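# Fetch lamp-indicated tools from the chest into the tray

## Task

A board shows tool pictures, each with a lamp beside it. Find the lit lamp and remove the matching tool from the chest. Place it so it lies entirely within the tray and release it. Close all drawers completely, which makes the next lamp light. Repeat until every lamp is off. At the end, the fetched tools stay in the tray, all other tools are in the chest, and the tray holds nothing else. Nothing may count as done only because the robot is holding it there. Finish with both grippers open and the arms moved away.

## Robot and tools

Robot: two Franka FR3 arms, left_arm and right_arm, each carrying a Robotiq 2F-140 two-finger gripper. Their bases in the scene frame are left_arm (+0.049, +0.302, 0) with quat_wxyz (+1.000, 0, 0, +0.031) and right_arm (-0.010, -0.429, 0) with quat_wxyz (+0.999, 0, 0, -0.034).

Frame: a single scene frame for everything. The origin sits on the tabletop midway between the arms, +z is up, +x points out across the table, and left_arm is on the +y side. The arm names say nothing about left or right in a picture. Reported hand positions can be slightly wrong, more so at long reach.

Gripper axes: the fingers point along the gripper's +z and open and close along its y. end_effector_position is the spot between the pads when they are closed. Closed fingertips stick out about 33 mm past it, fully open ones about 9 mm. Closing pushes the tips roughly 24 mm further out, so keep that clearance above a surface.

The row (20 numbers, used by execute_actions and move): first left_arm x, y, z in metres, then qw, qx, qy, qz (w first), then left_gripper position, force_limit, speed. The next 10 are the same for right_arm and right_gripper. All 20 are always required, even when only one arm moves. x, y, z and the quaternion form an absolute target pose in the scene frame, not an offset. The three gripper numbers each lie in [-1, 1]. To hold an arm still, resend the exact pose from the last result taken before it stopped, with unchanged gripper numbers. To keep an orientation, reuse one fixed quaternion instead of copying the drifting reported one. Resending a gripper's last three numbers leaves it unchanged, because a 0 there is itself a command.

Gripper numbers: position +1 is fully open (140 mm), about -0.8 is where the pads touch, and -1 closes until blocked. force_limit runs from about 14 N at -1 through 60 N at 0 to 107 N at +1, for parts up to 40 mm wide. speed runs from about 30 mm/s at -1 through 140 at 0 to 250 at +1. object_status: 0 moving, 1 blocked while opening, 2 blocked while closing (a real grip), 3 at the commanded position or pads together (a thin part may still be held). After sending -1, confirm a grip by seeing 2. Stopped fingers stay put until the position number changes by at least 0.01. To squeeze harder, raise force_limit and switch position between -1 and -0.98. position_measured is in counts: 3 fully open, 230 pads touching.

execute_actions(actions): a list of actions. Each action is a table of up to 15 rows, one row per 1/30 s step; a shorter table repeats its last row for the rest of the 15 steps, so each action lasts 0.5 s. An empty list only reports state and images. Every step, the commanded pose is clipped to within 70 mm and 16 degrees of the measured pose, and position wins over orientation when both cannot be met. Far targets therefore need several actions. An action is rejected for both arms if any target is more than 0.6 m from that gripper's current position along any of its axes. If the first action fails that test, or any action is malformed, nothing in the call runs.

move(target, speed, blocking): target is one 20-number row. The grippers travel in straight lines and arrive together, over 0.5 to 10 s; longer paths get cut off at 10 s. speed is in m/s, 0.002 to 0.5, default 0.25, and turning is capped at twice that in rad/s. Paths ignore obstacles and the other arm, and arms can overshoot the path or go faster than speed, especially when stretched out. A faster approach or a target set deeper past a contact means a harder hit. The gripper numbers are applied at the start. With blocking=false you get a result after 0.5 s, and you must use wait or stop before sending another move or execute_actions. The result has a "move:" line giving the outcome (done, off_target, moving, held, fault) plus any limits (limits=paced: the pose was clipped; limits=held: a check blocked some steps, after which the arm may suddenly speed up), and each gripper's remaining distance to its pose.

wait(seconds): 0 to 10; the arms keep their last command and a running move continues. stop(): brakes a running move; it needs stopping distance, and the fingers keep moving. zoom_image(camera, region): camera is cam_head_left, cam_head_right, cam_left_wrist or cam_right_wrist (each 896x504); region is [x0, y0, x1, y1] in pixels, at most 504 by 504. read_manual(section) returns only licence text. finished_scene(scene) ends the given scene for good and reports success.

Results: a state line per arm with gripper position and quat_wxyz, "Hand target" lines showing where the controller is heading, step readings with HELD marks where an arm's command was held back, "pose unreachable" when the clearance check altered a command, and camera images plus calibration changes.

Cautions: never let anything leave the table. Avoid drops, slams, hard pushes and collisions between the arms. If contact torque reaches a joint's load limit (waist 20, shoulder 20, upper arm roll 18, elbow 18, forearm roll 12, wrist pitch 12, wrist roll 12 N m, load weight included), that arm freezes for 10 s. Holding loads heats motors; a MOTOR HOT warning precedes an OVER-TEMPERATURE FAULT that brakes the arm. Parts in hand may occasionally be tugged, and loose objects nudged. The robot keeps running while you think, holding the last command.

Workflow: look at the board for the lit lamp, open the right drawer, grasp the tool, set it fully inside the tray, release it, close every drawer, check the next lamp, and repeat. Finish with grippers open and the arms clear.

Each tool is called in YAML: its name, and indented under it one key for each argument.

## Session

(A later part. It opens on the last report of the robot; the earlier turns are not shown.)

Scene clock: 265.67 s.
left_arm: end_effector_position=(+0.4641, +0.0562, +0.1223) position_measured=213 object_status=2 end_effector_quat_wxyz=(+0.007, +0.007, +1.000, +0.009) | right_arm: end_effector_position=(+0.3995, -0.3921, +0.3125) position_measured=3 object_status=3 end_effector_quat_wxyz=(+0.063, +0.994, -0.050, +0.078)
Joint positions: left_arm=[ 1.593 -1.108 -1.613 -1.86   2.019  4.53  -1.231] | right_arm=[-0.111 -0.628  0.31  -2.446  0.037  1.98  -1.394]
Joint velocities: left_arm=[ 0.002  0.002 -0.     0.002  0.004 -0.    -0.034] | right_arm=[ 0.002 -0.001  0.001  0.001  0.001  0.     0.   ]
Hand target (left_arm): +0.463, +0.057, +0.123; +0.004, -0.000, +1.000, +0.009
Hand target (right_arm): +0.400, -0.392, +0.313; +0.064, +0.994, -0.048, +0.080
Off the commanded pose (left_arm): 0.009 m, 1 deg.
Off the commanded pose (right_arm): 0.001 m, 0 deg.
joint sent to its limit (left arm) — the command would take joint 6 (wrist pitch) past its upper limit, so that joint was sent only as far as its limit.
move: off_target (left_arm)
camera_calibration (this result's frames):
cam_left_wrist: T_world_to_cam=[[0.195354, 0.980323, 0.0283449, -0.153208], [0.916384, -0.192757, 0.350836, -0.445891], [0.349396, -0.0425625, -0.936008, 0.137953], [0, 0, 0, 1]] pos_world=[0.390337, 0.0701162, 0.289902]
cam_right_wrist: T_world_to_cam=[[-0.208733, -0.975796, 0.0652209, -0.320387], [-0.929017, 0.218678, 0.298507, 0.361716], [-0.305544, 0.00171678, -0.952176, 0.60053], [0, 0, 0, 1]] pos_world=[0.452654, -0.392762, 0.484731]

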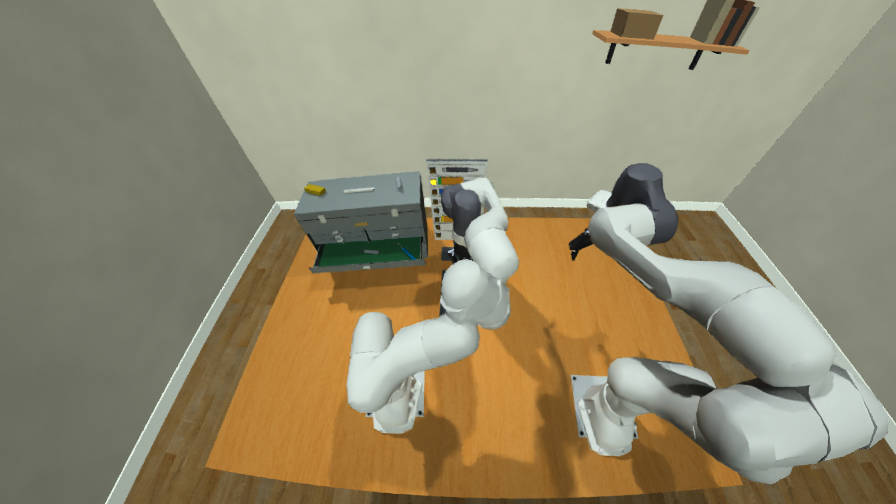

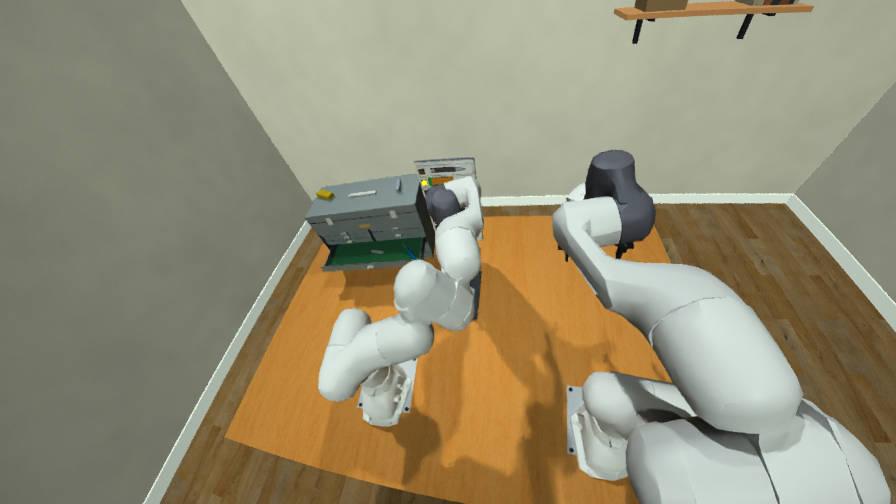

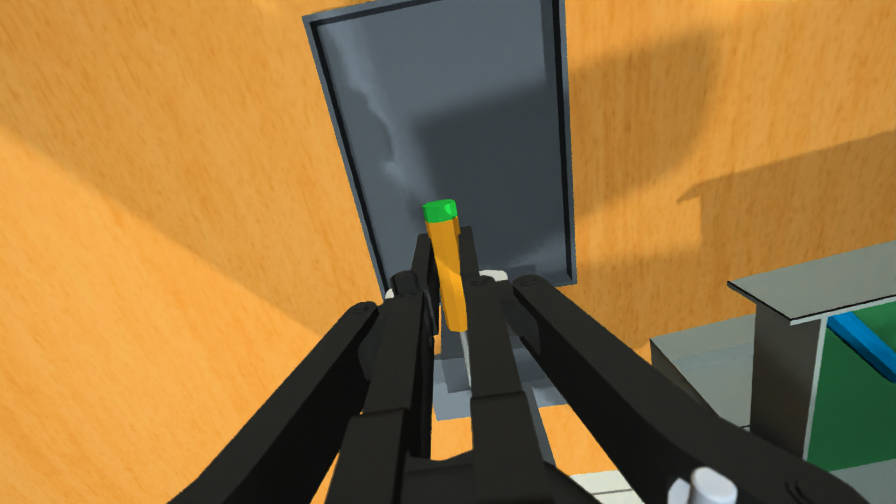

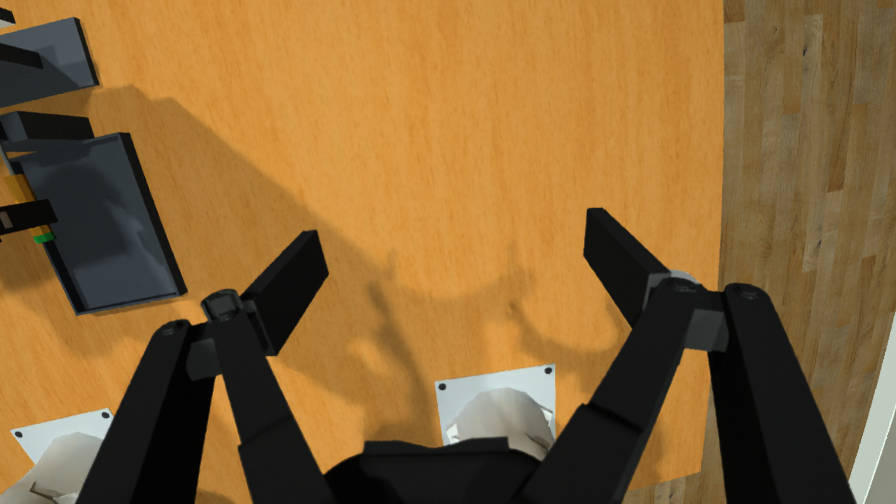

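Shift toward −x, lower, release.

move:
  target: [0.42,0.05,0.05,0,0,1,0,-1,0.5,0,0.4,-0.392,0.313,0.064,0.994,-0.048,0.08,1,0,0]
  speed: 0.08

move:
  target: [0.42,0.05,0.05,0,0,1,0,0.3,0.5,0,0.4,-0.392,0.313,0.064,0.994,-0.048,0.08,1,0,0]

move:
  target: [0.42,0.2,0.3,0.383,0,0.924,0,0.3,0.5,0,0.4,-0.392,0.313,0.064,0.994,-0.048,0.08,1,0,0]
  speed: 0.15

move:
  target: [0.452,0.464,0.13,0.383,0,0.924,0,0.3,0.5,0,0.4,-0.392,0.313,0.064,0.994,-0.048,0.08,1,0,0]
  speed: 0.15

move:
  target: [0.452,0.464,0.13,0.383,0,0.924,0,-1,0.5,0,0.4,-0.392,0.313,0.064,0.994,-0.048,0.08,1,0,0]

move:
  target: [0.6,0.474,0.13,0.383,0,0.924,0,-1,0.5,0,0.4,-0.392,0.313,0.064,0.994,-0.048,0.08,1,0,0]
  speed: 0.1

move:
  target: [0.55,0.474,0.13,0.383,0,0.924,0,0.3,0.5,0,0.4,-0.392,0.313,0.064,0.994,-0.048,0.08,1,0,0]
  speed: 0.1

Scene clock: 267.53 s.
left_arm: end_effector_position=(+0.4200, +0.0532, +0.0514) position_measured=213 object_status=2 end_effector_quat_wxyz=(-0.001, -0.004, +1.000, +0.002) | right_arm: end_effector_position=(+0.3995, -0.3921, +0.3125) position_measured=3 object_status=3 end_effector_quat_wxyz=(+0.063, +0.994, -0.050, +0.078)
Joint positions: left_arm=[ 1.497 -1.11  -1.704 -2.067  1.935  4.391 -1.186] | right_arm=[-0.111 -0.628  0.31  -2.446  0.037  1.98  -1.394]
Joint velocities: left_arm=[-0.     0.001 -0.004 -0.001 -0.001 -0.013  0.011] | right_arm=[ 0.001  0.002 -0.001 -0.     0.001  0.     0.   ]
Hand target (left_arm): +0.420, +0.051, +0.051; +0.001, +0.000, +1.000, -0.000
Hand target (right_arm): +0.400, -0.392, +0.313; +0.064, +0.994, -0.048, +0.080
Off the commanded pose (left_arm): 0.004 m, 1 deg.
Off the commanded pose (right_arm): 0.001 m, 0 deg.
move: off_target (left_arm)
camera_calibration (this result's frames):
cam_left_wrist: T_world_to_cam=[[0.17321, 0.984809, 0.0122059, -0.129807], [0.925634, -0.167011, 0.339573, -0.385871], [0.336453, -0.0475194, -0.9405, 0.0927684], [0, 0, 0, 1]] pos_world=[0.348447, 0.0677985, 0.219864]
cam_right_wrist: T_world_to_cam=[[-0.208727, -0.975796, 0.0652242, -0.320389], [-0.929019, 0.218674, 0.298506, 0.361715], [-0.305544, 0.00171187, -0.952176, 0.600527], [0, 0, 0, 1]] pos_world=[0.452653, -0.39276, 0.48473]

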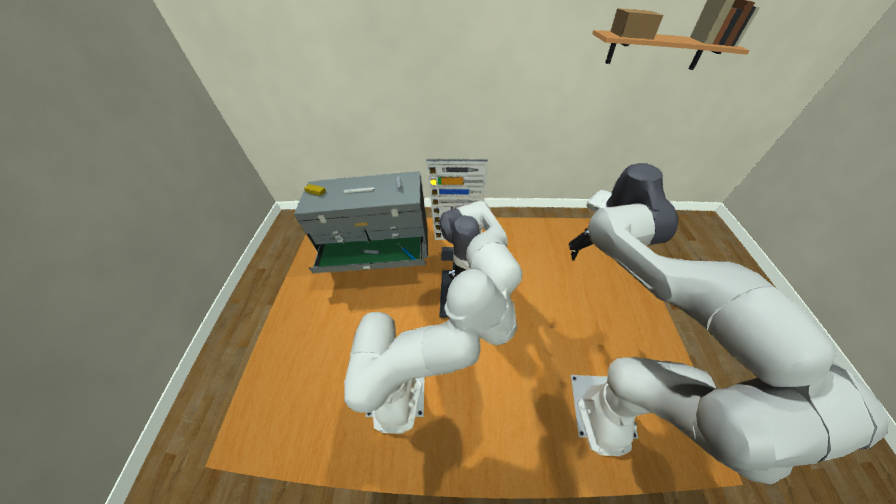

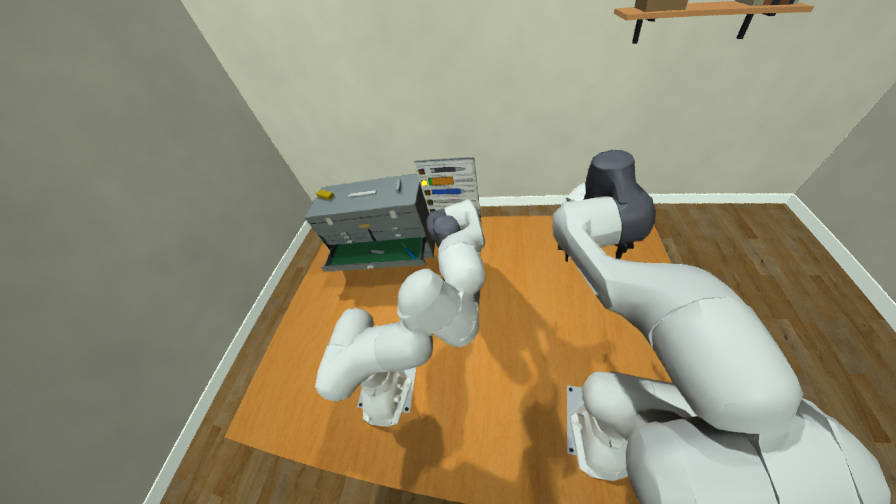

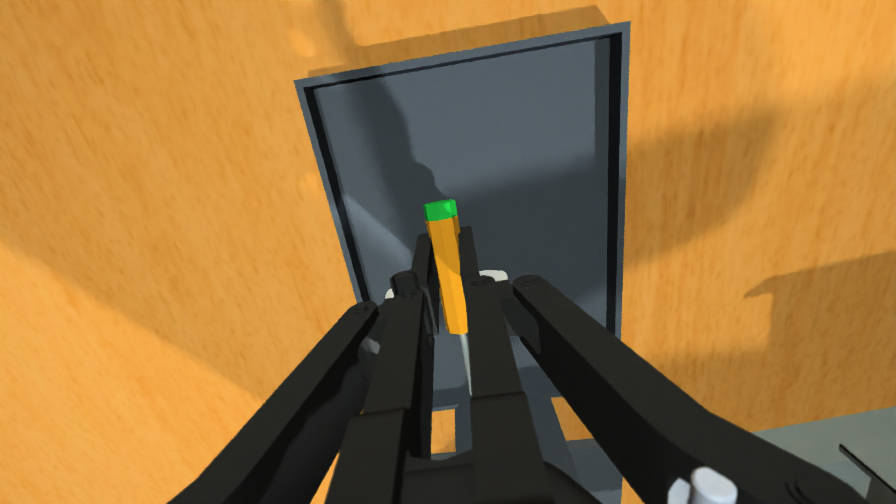

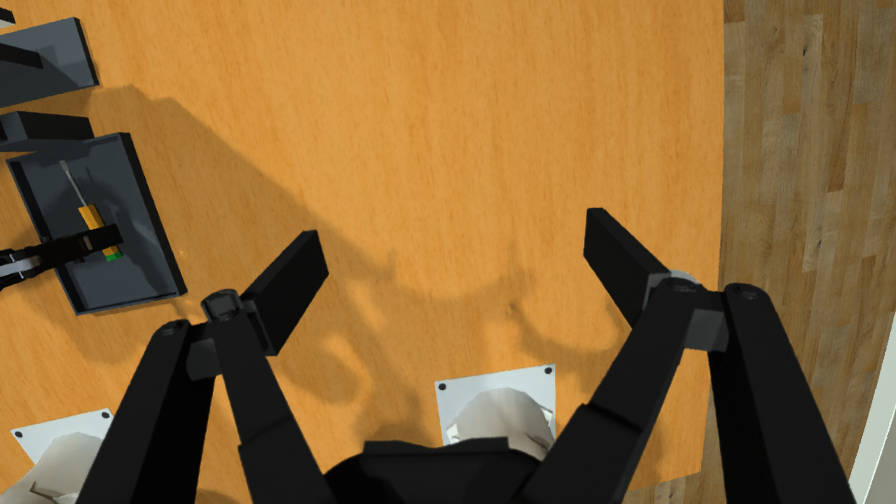

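Scene clock: 268.30 s.
left_arm: end_effector_position=(+0.4195, +0.0529, +0.0506) position_measured=91 object_status=0 end_effector_quat_wxyz=(-0.001, -0.004, +1.000, +0.002) | right_arm: end_effector_position=(+0.3995, -0.3921, +0.3125) position_measured=3 object_status=3 end_effector_quat_wxyz=(+0.063, +0.994, -0.050, +0.078)
Joint positions: left_arm=[ 1.497 -1.11  -1.706 -2.067  1.935  4.39  -1.186] | right_arm=[-0.111 -0.628  0.31  -2.446  0.037  1.98  -1.394]
Joint velocities: left_arm=[-0.001  0.     0.     0.001  0.    -0.    -0.001] | right_arm=[ 0.001 -0.001  0.001  0.     0.002  0.     0.   ]
Hand target (left_arm): +0.420, +0.050, +0.050; -0.000, +0.000, +1.000, +0.000
Hand target (right_arm): +0.400, -0.392, +0.313; +0.064, +0.994, -0.048, +0.080
Off the commanded pose (left_arm): 0.003 m, 1 deg.
Off the commanded pose (right_arm): 0.001 m, 0 deg.
move: done
camera_calibration (this result's frames):
cam_left_wrist: T_world_to_cam=[[0.174328, 0.984611, 0.01228, -0.129845], [0.925798, -0.168138, 0.338567, -0.385126], [0.335422, -0.0476531, -0.940862, 0.092577], [0, 0, 0, 1]] pos_world=[0.348132, 0.0675039, 0.219088]
cam_right_wrist: T_world_to_cam=[[-0.208726, -0.975797, 0.065225, -0.32039], [-0.929019, 0.218673, 0.298507, 0.361714], [-0.305545, 0.00171081, -0.952176, 0.600526], [0, 0, 0, 1]] pos_world=[0.452653, -0.39276, 0.48473]

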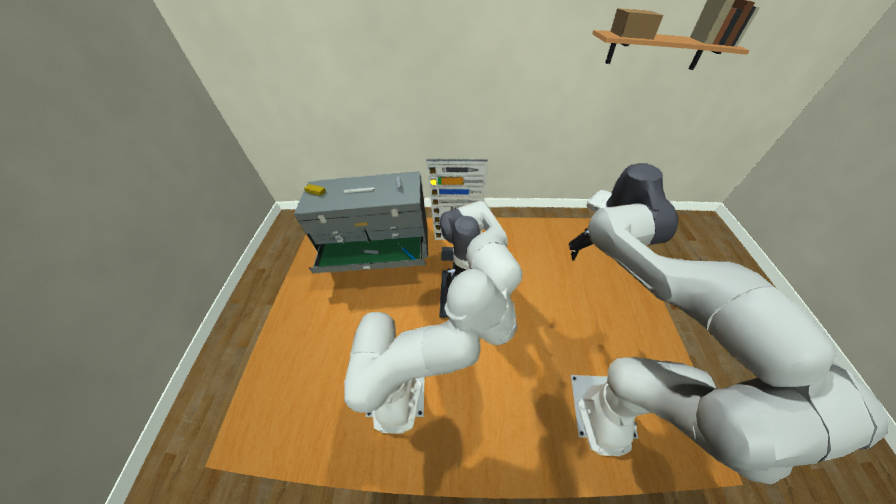

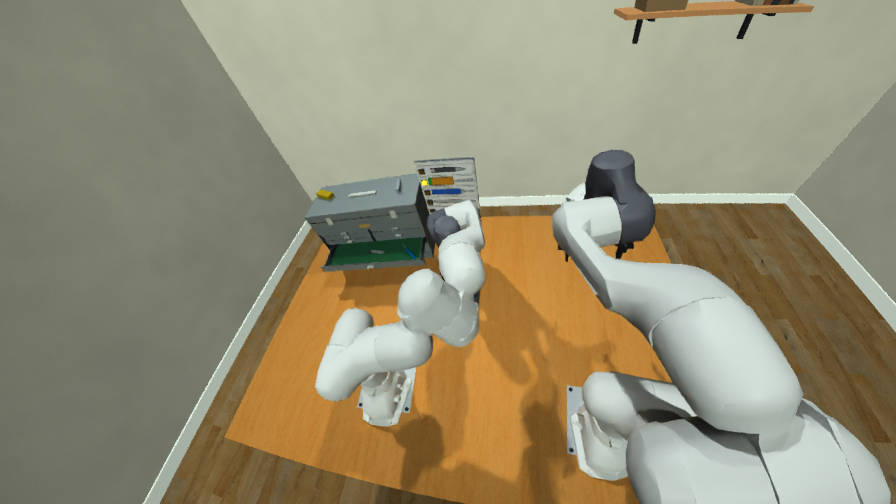

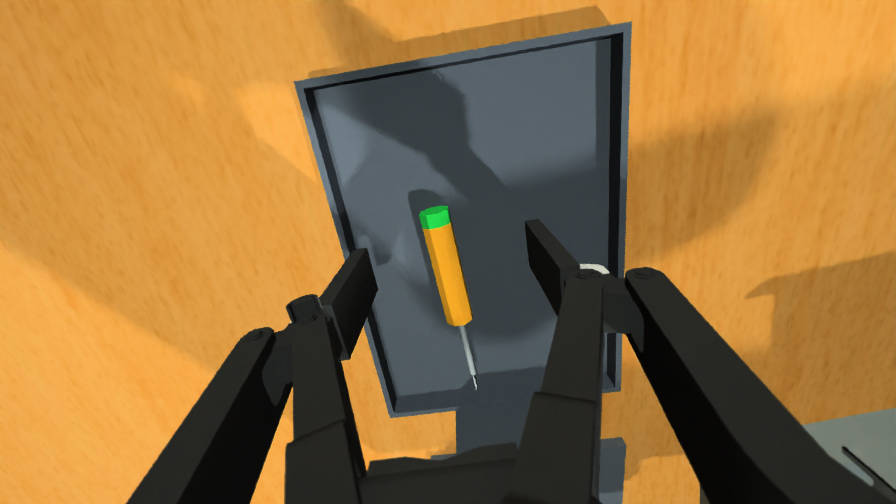

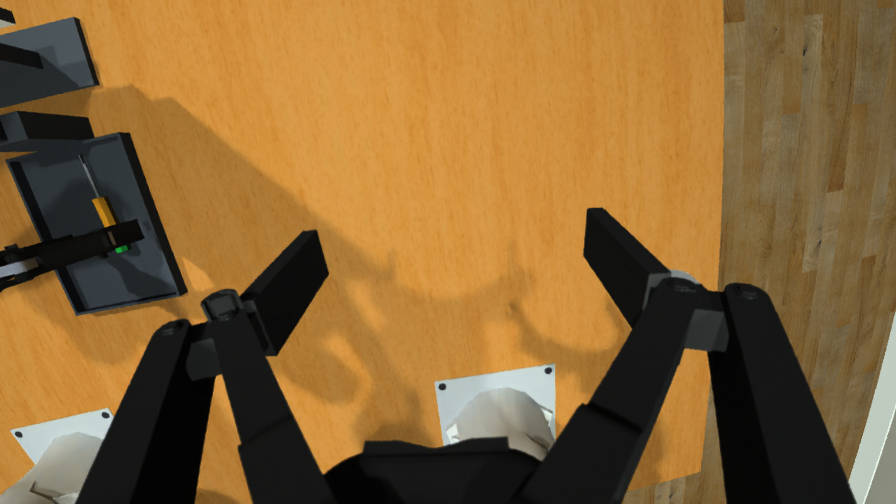

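Scene clock: 271.57 s.
left_arm: end_effector_position=(+0.4234, +0.1924, +0.3012) position_measured=91 object_status=3 end_effector_quat_wxyz=(+0.388, -0.004, +0.922, -0.013) | right_arm: end_effector_position=(+0.3995, -0.3921, +0.3125) position_measured=3 object_status=3 end_effector_quat_wxyz=(+0.063, +0.994, -0.050, +0.078)
Joint positions: left_arm=[ 0.786 -1.218 -0.585 -2.765  2.017  4.09  -0.737] | right_arm=[-0.111 -0.628  0.31  -2.446  0.037  1.98  -1.394]
Joint velocities: left_arm=[-0.002 -0.001  0.001 -0.001  0.001 -0.006  0.03 ] | right_arm=[-0.001 -0.001 -0.     0.001 -0.     0.001  0.   ]
Hand target (left_arm): +0.423, +0.194, +0.300; +0.387, +0.002, +0.922, -0.009
Hand target (right_arm): +0.400, -0.392, +0.313; +0.064, +0.994, -0.048, +0.080
Off the commanded pose (left_arm): 0.008 m, 2 deg.
Off the commanded pose (right_arm): 0.001 m, 0 deg.
move: off_target (left_arm)
camera_calibration (this result's frames):
cam_left_wrist: T_world_to_cam=[[0.122769, 0.986317, 0.110026, -0.278913], [0.401074, -0.150717, 0.903562, -0.401506], [0.907782, -0.0668011, -0.414089, -0.0635965], [0, 0, 0, 1]] pos_world=[0.253007, 0.210334, 0.367138]
cam_right_wrist: T_world_to_cam=[[-0.20872, -0.975798, 0.0652282, -0.320393], [-0.92902, 0.218669, 0.298507, 0.361712], [-0.305546, 0.00170624, -0.952176, 0.600523], [0, 0, 0, 1]] pos_world=[0.452652, -0.392758, 0.484728]

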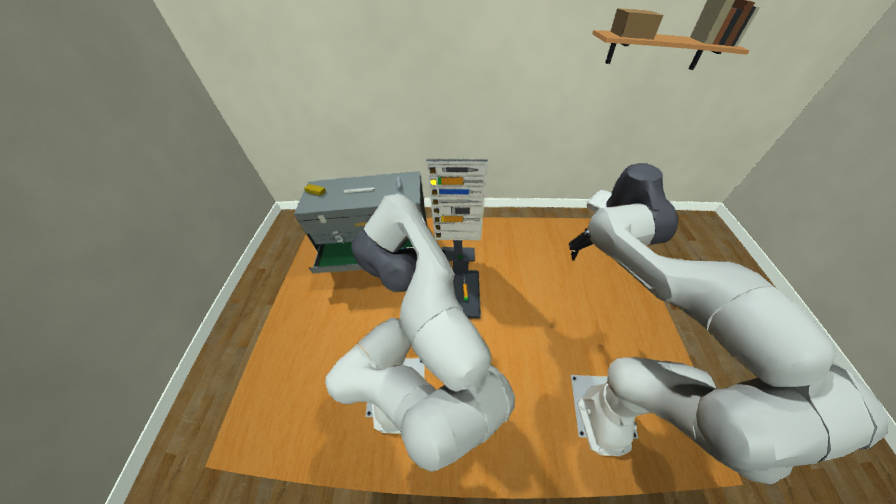

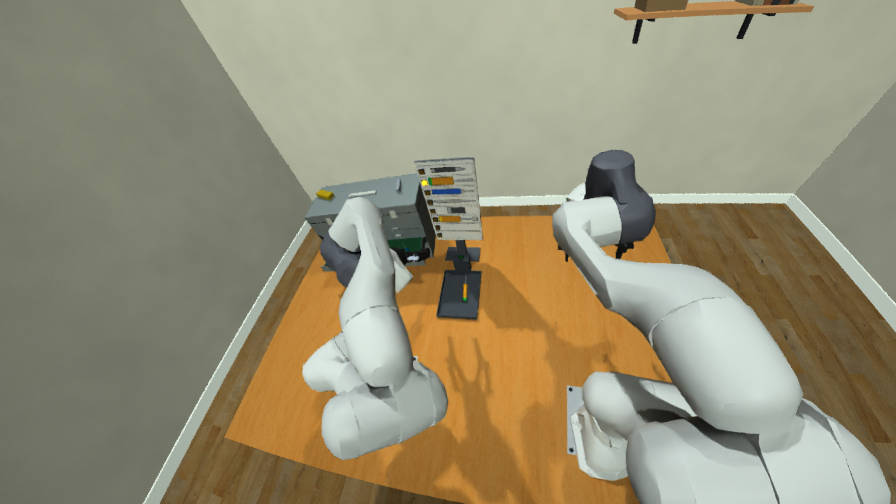

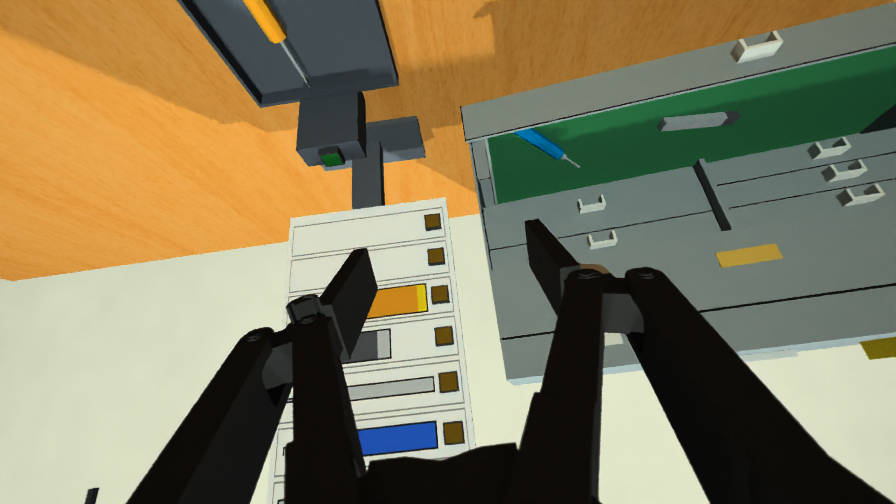

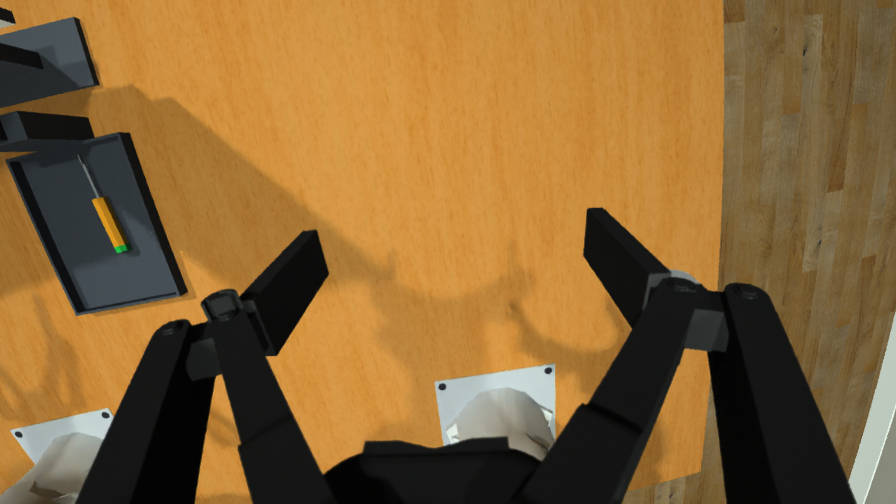

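Scene clock: 275.93 s.
left_arm: end_effector_position=(+0.4625, +0.4653, +0.1392) position_measured=91 object_status=3 end_effector_quat_wxyz=(+0.394, -0.009, +0.919, -0.001) | right_arm: end_effector_position=(+0.3995, -0.3921, +0.3125) position_measured=3 object_status=3 end_effector_quat_wxyz=(+0.063, +0.994, -0.050, +0.078)
Joint positions: left_arm=[ 0.621 -0.078  0.299 -2.999  1.174  3.828  1.292] | right_arm=[-0.111 -0.628  0.31  -2.446  0.037  1.98  -1.394]
Joint velocities: left_arm=[ 0.     0.001 -0.002 -0.006 -0.02   0.009  0.054] | right_arm=[-0.    -0.001  0.     0.001 -0.     0.    -0.001]
Hand target (left_arm): +0.463, +0.464, +0.139; +0.395, -0.001, +0.919, +0.001
Hand target (right_arm): +0.400, -0.392, +0.313; +0.064, +0.994, -0.048, +0.080
Off the commanded pose (left_arm): 0.014 m, 2 deg.
Off the commanded pose (right_arm): 0.001 m, 0 deg.
move: off_target (left_arm)
camera_calibration (this result's frames):
cam_left_wrist: T_world_to_cam=[[0.103836, 0.986264, 0.128455, -0.528864], [0.390929, -0.15923, 0.906543, -0.221383], [0.914545, -0.0439151, -0.402093, -0.163406], [0, 0, 0, 1]] pos_world=[0.290902, 0.479173, 0.202924]
cam_right_wrist: T_world_to_cam=[[-0.208716, -0.975799, 0.0652305, -0.320395], [-0.929021, 0.218665, 0.298507, 0.36171], [-0.305546, 0.00170264, -0.952176, 0.600521], [0, 0, 0, 1]] pos_world=[0.452652, -0.392756, 0.484727]

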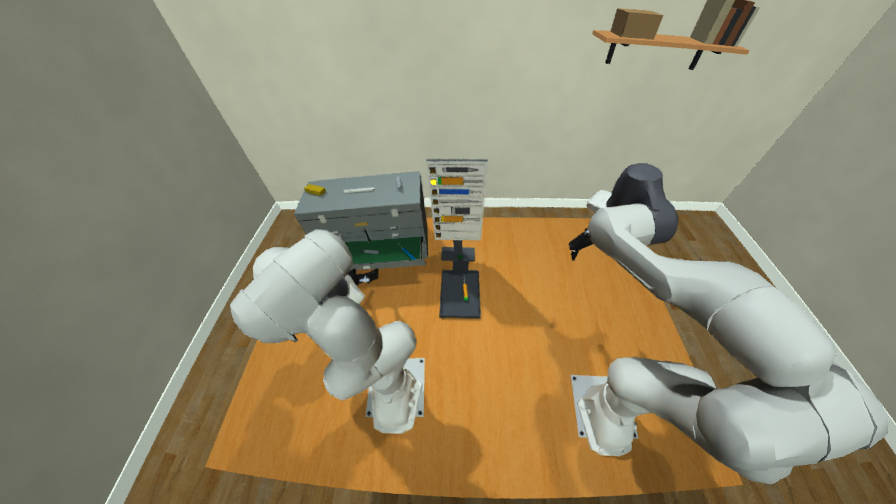

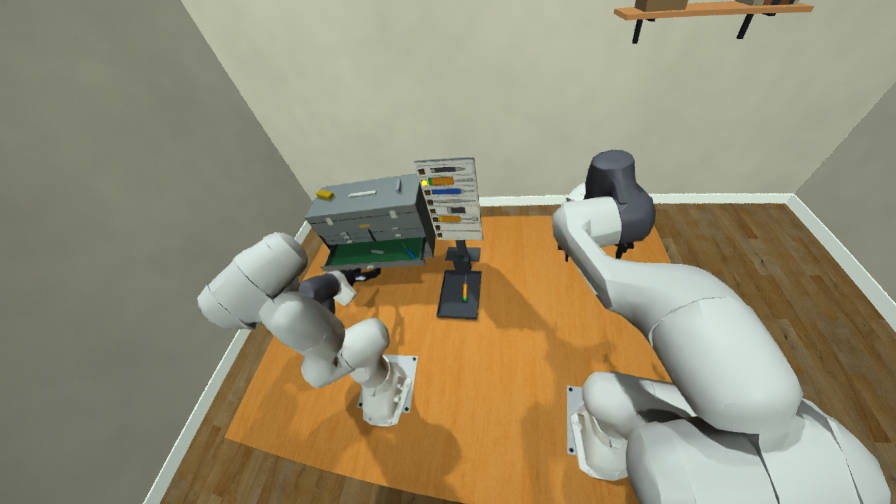

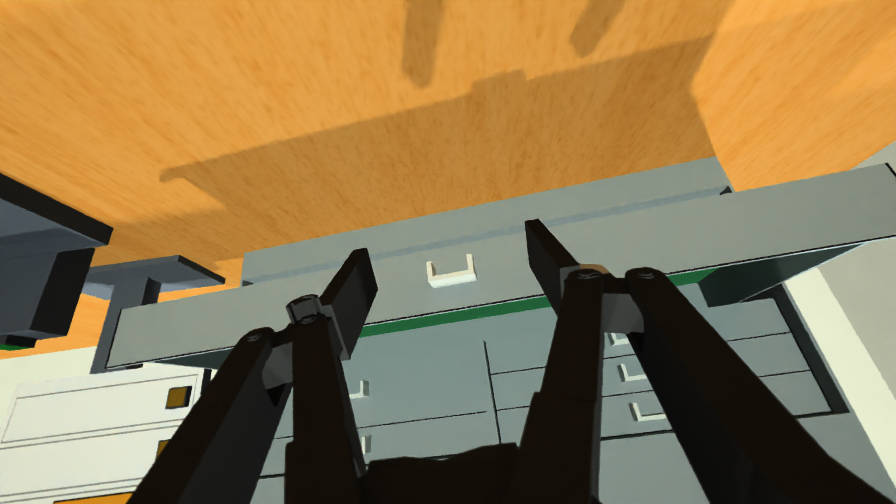

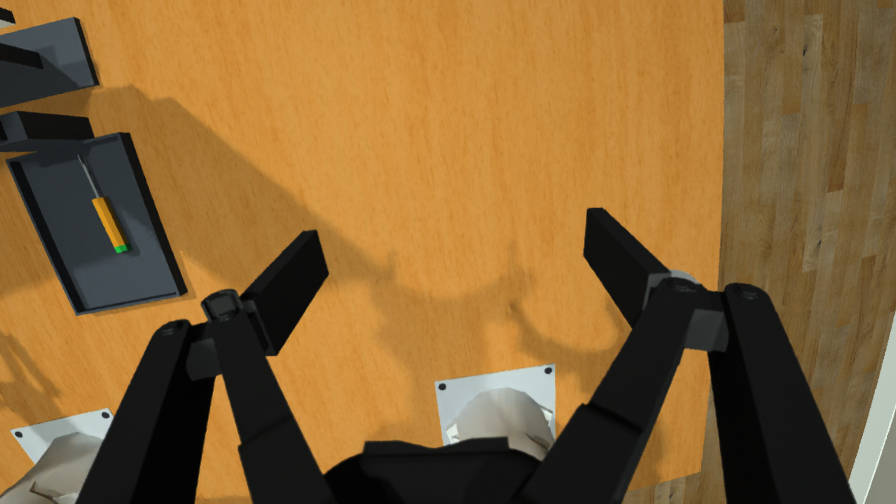

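Scene clock: 276.80 s.
left_arm: end_effector_position=(+0.4545, +0.4644, +0.1325) position_measured=234 object_status=3 end_effector_quat_wxyz=(+0.386, -0.003, +0.923, -0.001) | right_arm: end_effector_position=(+0.3995, -0.3921, +0.3125) position_measured=3 object_status=3 end_effector_quat_wxyz=(+0.063, +0.994, -0.050, +0.078)
Joint positions: left_arm=[ 0.632 -0.077  0.307 -3.006  1.198  3.818  1.304] | right_arm=[-0.111 -0.628  0.31  -2.446  0.037  1.98  -1.394]
Joint velocities: left_arm=[ 0.001 -0.001  0.002  0.     0.002 -0.002  0.007] | right_arm=[0.001 0.001 0.    0.    0.    0.001 0.001]
Hand target (left_arm): +0.452, +0.464, +0.130; +0.383, -0.000, +0.924, +0.000
Hand target (right_arm): +0.400, -0.392, +0.313; +0.064, +0.994, -0.048, +0.080
Off the commanded pose (left_arm): 0.004 m, 1 deg.
Off the commanded pose (right_arm): 0.001 m, 0 deg.
move: off_target (left_arm)
camera_calibration (this result's frames):
cam_left_wrist: T_world_to_cam=[[0.11611, 0.9844, 0.132195, -0.531484], [0.405872, -0.1685, 0.898263, -0.213714], [0.906525, -0.0506433, -0.419104, -0.149806], [0, 0, 0, 1]] pos_world=[0.284254, 0.479595, 0.199446]
cam_right_wrist: T_world_to_cam=[[-0.208713, -0.975799, 0.0652319, -0.320396], [-0.929021, 0.218663, 0.298508, 0.361709], [-0.305547, 0.00170068, -0.952175, 0.600519], [0, 0, 0, 1]] pos_world=[0.452651, -0.392755, 0.484727]

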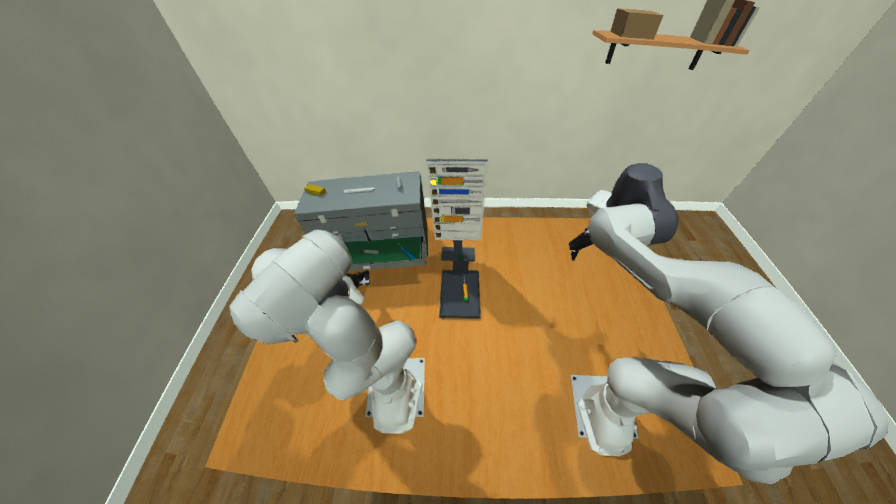

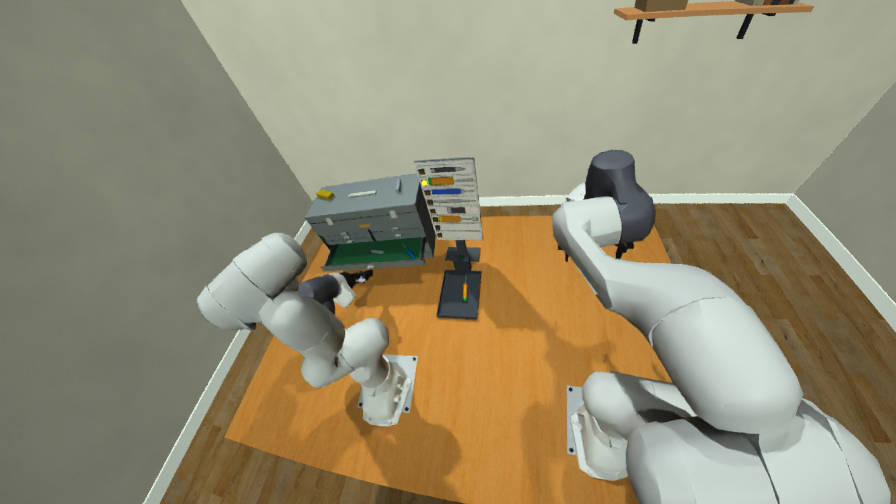

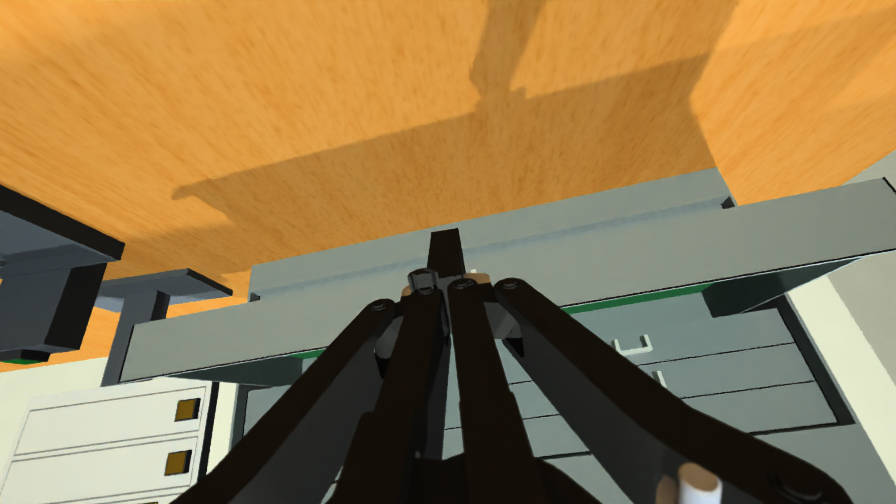

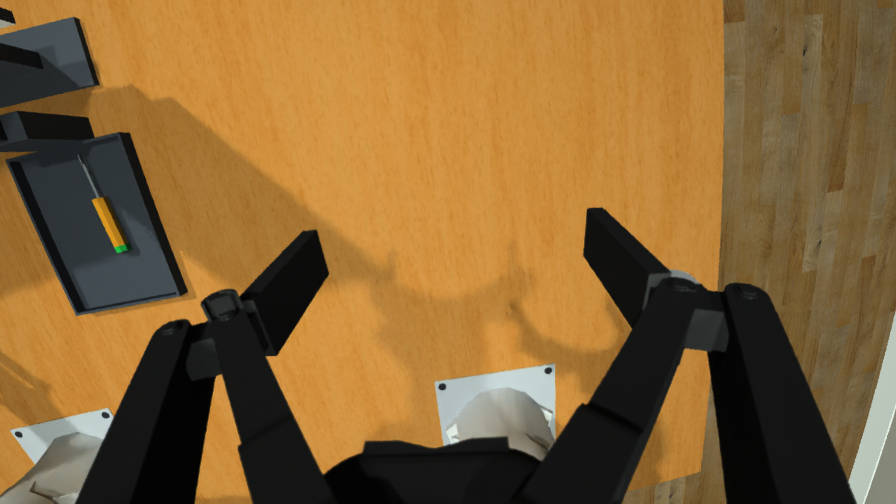

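Scene clock: 278.77 s.
left_arm: end_effector_position=(+0.5973, +0.4734, +0.1296) position_measured=234 object_status=3 end_effector_quat_wxyz=(+0.381, +0.004, +0.924, +0.003) | right_arm: end_effector_position=(+0.3995, -0.3921, +0.3125) position_measured=3 object_status=3 end_effector_quat_wxyz=(+0.063, +0.994, -0.050, +0.078)
Joint positions: left_arm=[ 0.479  0.156  0.118 -2.642  0.993  3.698  1.153] | right_arm=[-0.111 -0.628  0.31  -2.446  0.037  1.98  -1.394]
Joint velocities: left_arm=[ 0.001  0.001 -0.002  0.005  0.005 -0.005 -0.039] | right_arm=[-0.001  0.    -0.     0.001 -0.    -0.     0.   ]
Hand target (left_arm): +0.599, +0.472, +0.131; +0.382, +0.000, +0.924, -0.001
Hand target (right_arm): +0.400, -0.392, +0.313; +0.064, +0.994, -0.048, +0.080
Off the commanded pose (left_arm): 0.003 m, 1 deg.
Off the commanded pose (right_arm): 0.001 m, 0 deg.
move: done
camera_calibration (this result's frames):
cam_left_wrist: T_world_to_cam=[[0.127919, 0.981517, 0.142344, -0.563498], [0.412828, -0.183194, 0.892196, -0.264044], [0.901782, -0.0553654, -0.428631, -0.273656], [0, 0, 0, 1]] pos_world=[0.427865, 0.48956, 0.198492]
cam_right_wrist: T_world_to_cam=[[-0.20871, -0.9758, 0.0652335, -0.320397], [-0.929021, 0.21866, 0.298508, 0.361708], [-0.305548, 0.00169823, -0.952175, 0.600518], [0, 0, 0, 1]] pos_world=[0.452651, -0.392754, 0.484726]

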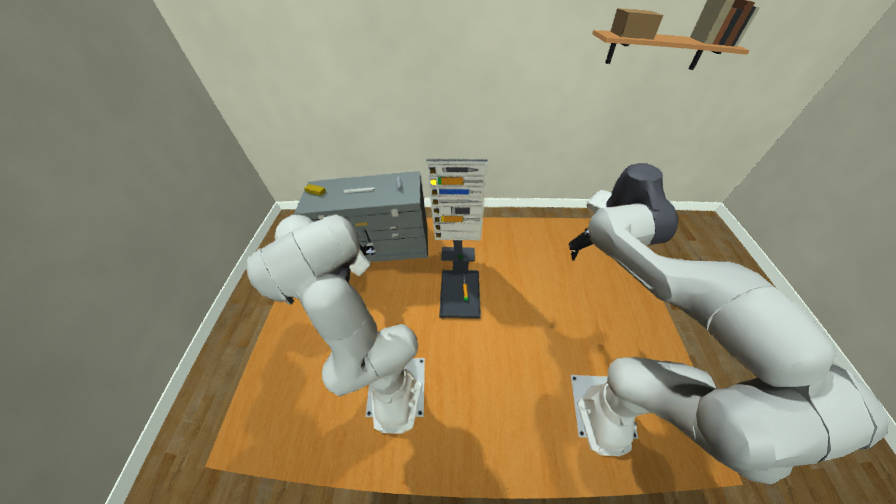

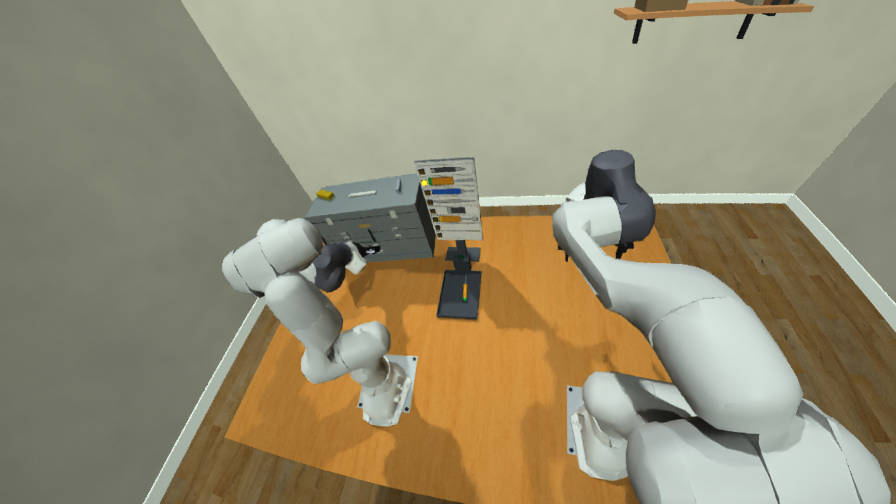

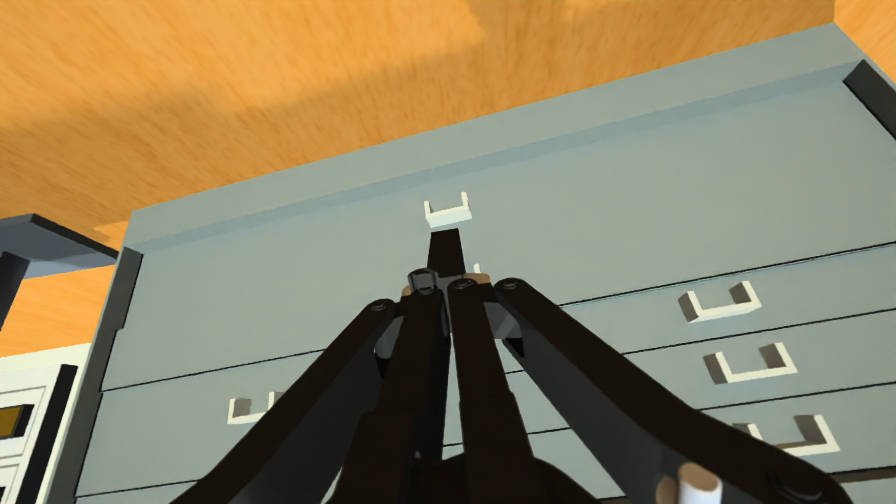

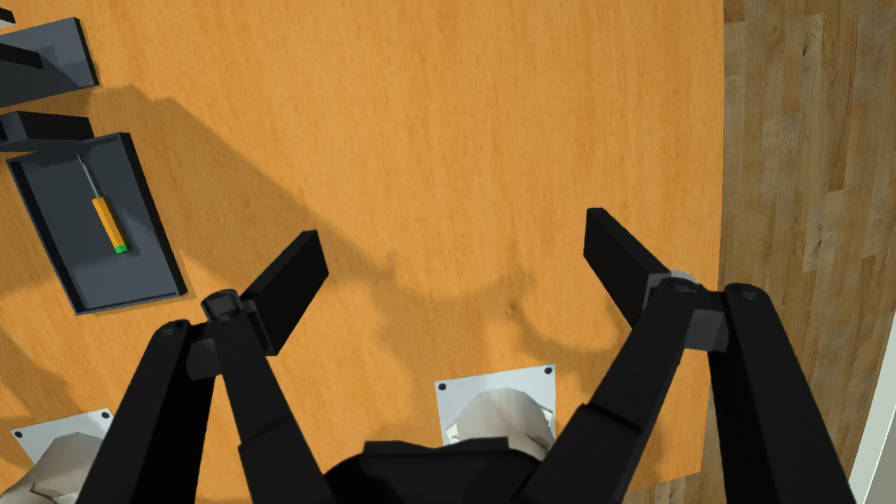

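Scene clock: 279.63 s.
left_arm: end_effector_position=(+0.5526, +0.4722, +0.1293) position_measured=212 object_status=1 end_effector_quat_wxyz=(+0.382, -0.003, +0.924, -0.002) | right_arm: end_effector_position=(+0.3995, -0.3921, +0.3125) position_measured=3 object_status=3 end_effector_quat_wxyz=(+0.063, +0.994, -0.050, +0.078)
Joint positions: left_arm=[ 0.514  0.088  0.165 -2.763  1.025  3.75   1.195] | right_arm=[-0.111 -0.628  0.31  -2.446  0.037  1.98  -1.394]
Joint velocities: left_arm=[ 0.001  0.001  0.005 -0.006  0.001  0.008  0.023] | right_arm=[ 0.001  0.001 -0.     0.001  0.    -0.     0.   ]
Hand target (left_arm): +0.550, +0.475, +0.130; +0.383, -0.000, +0.924, +0.000
Hand target (right_arm): +0.400, -0.392, +0.313; +0.064, +0.994, -0.048, +0.080
Off the commanded pose (left_arm): 0.003 m, 0 deg.
Off the commanded pose (right_arm): 0.001 m, 0 deg.
move: done
camera_calibration (this result's frames):
cam_left_wrist: T_world_to_cam=[[0.118732, 0.984563, 0.128604, -0.551206], [0.412159, -0.166704, 0.895731, -0.253402], [0.903342, -0.0533465, -0.42559, -0.235769], [0, 0, 0, 1]] pos_world=[0.382868, 0.487876, 0.197527]
cam_right_wrist: T_world_to_cam=[[-0.208708, -0.9758, 0.0652345, -0.320398], [-0.929022, 0.218659, 0.298508, 0.361707], [-0.305548, 0.00169677, -0.952175, 0.600517], [0, 0, 0, 1]] pos_world=[0.452651, -0.392754, 0.484725]

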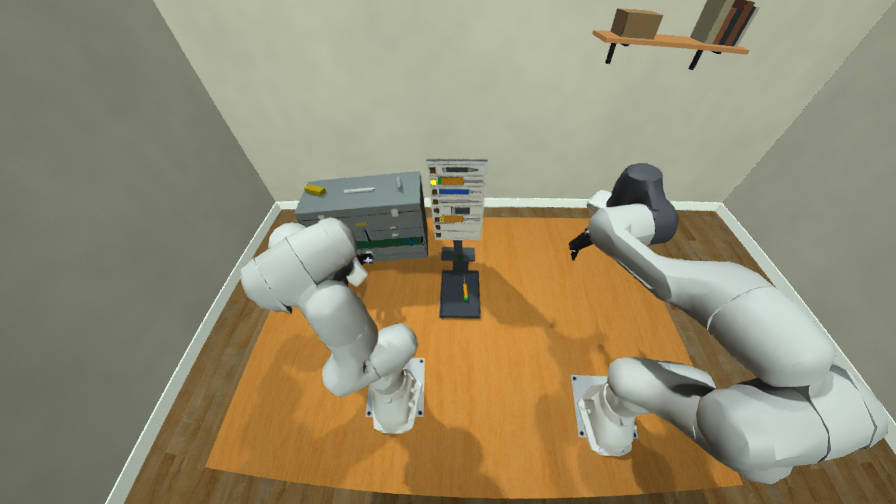

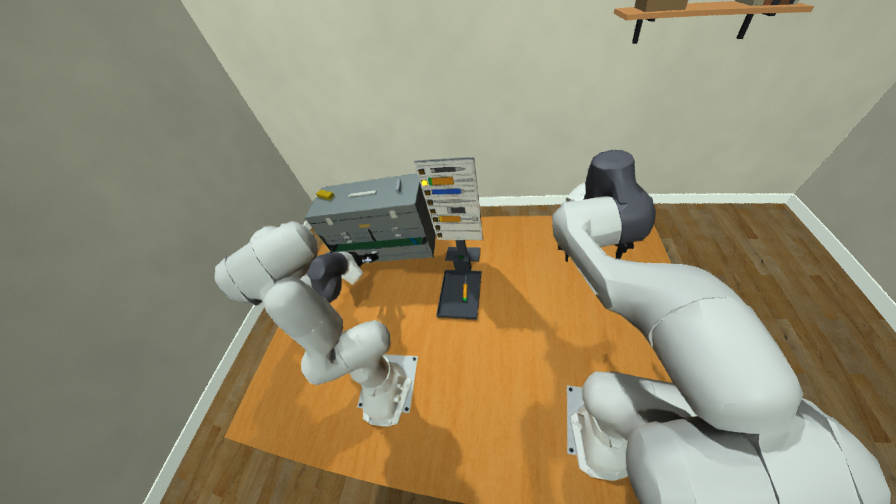

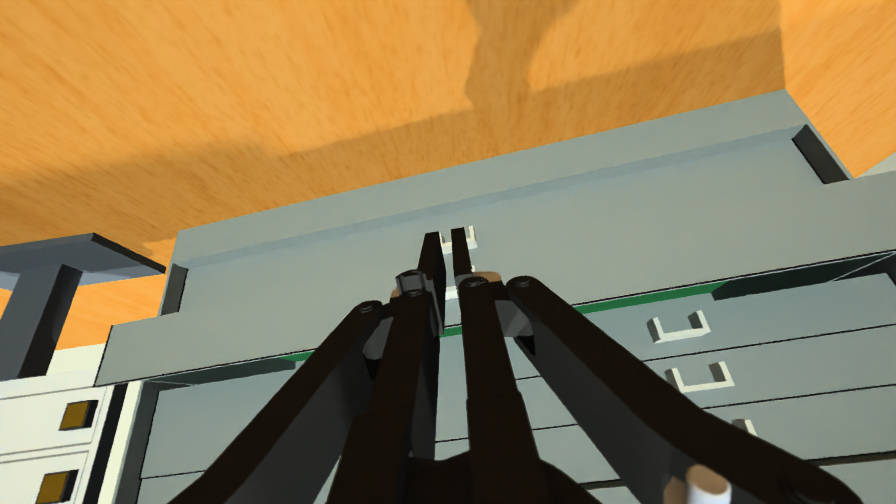

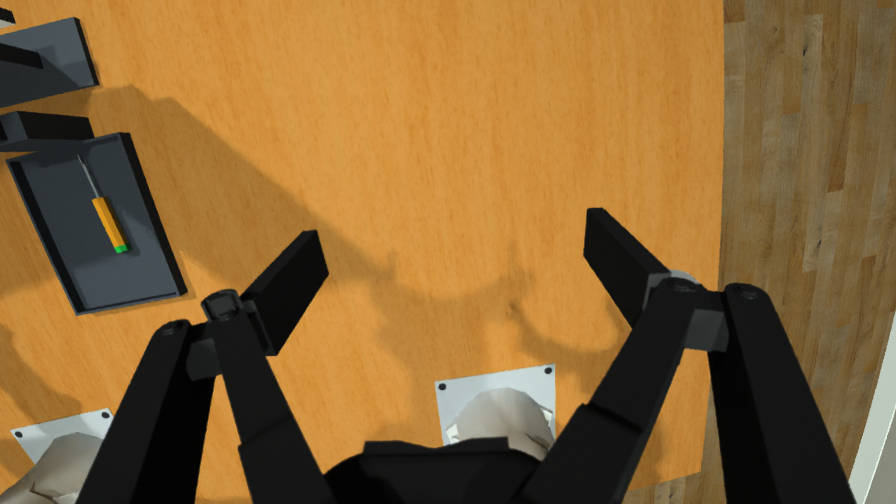

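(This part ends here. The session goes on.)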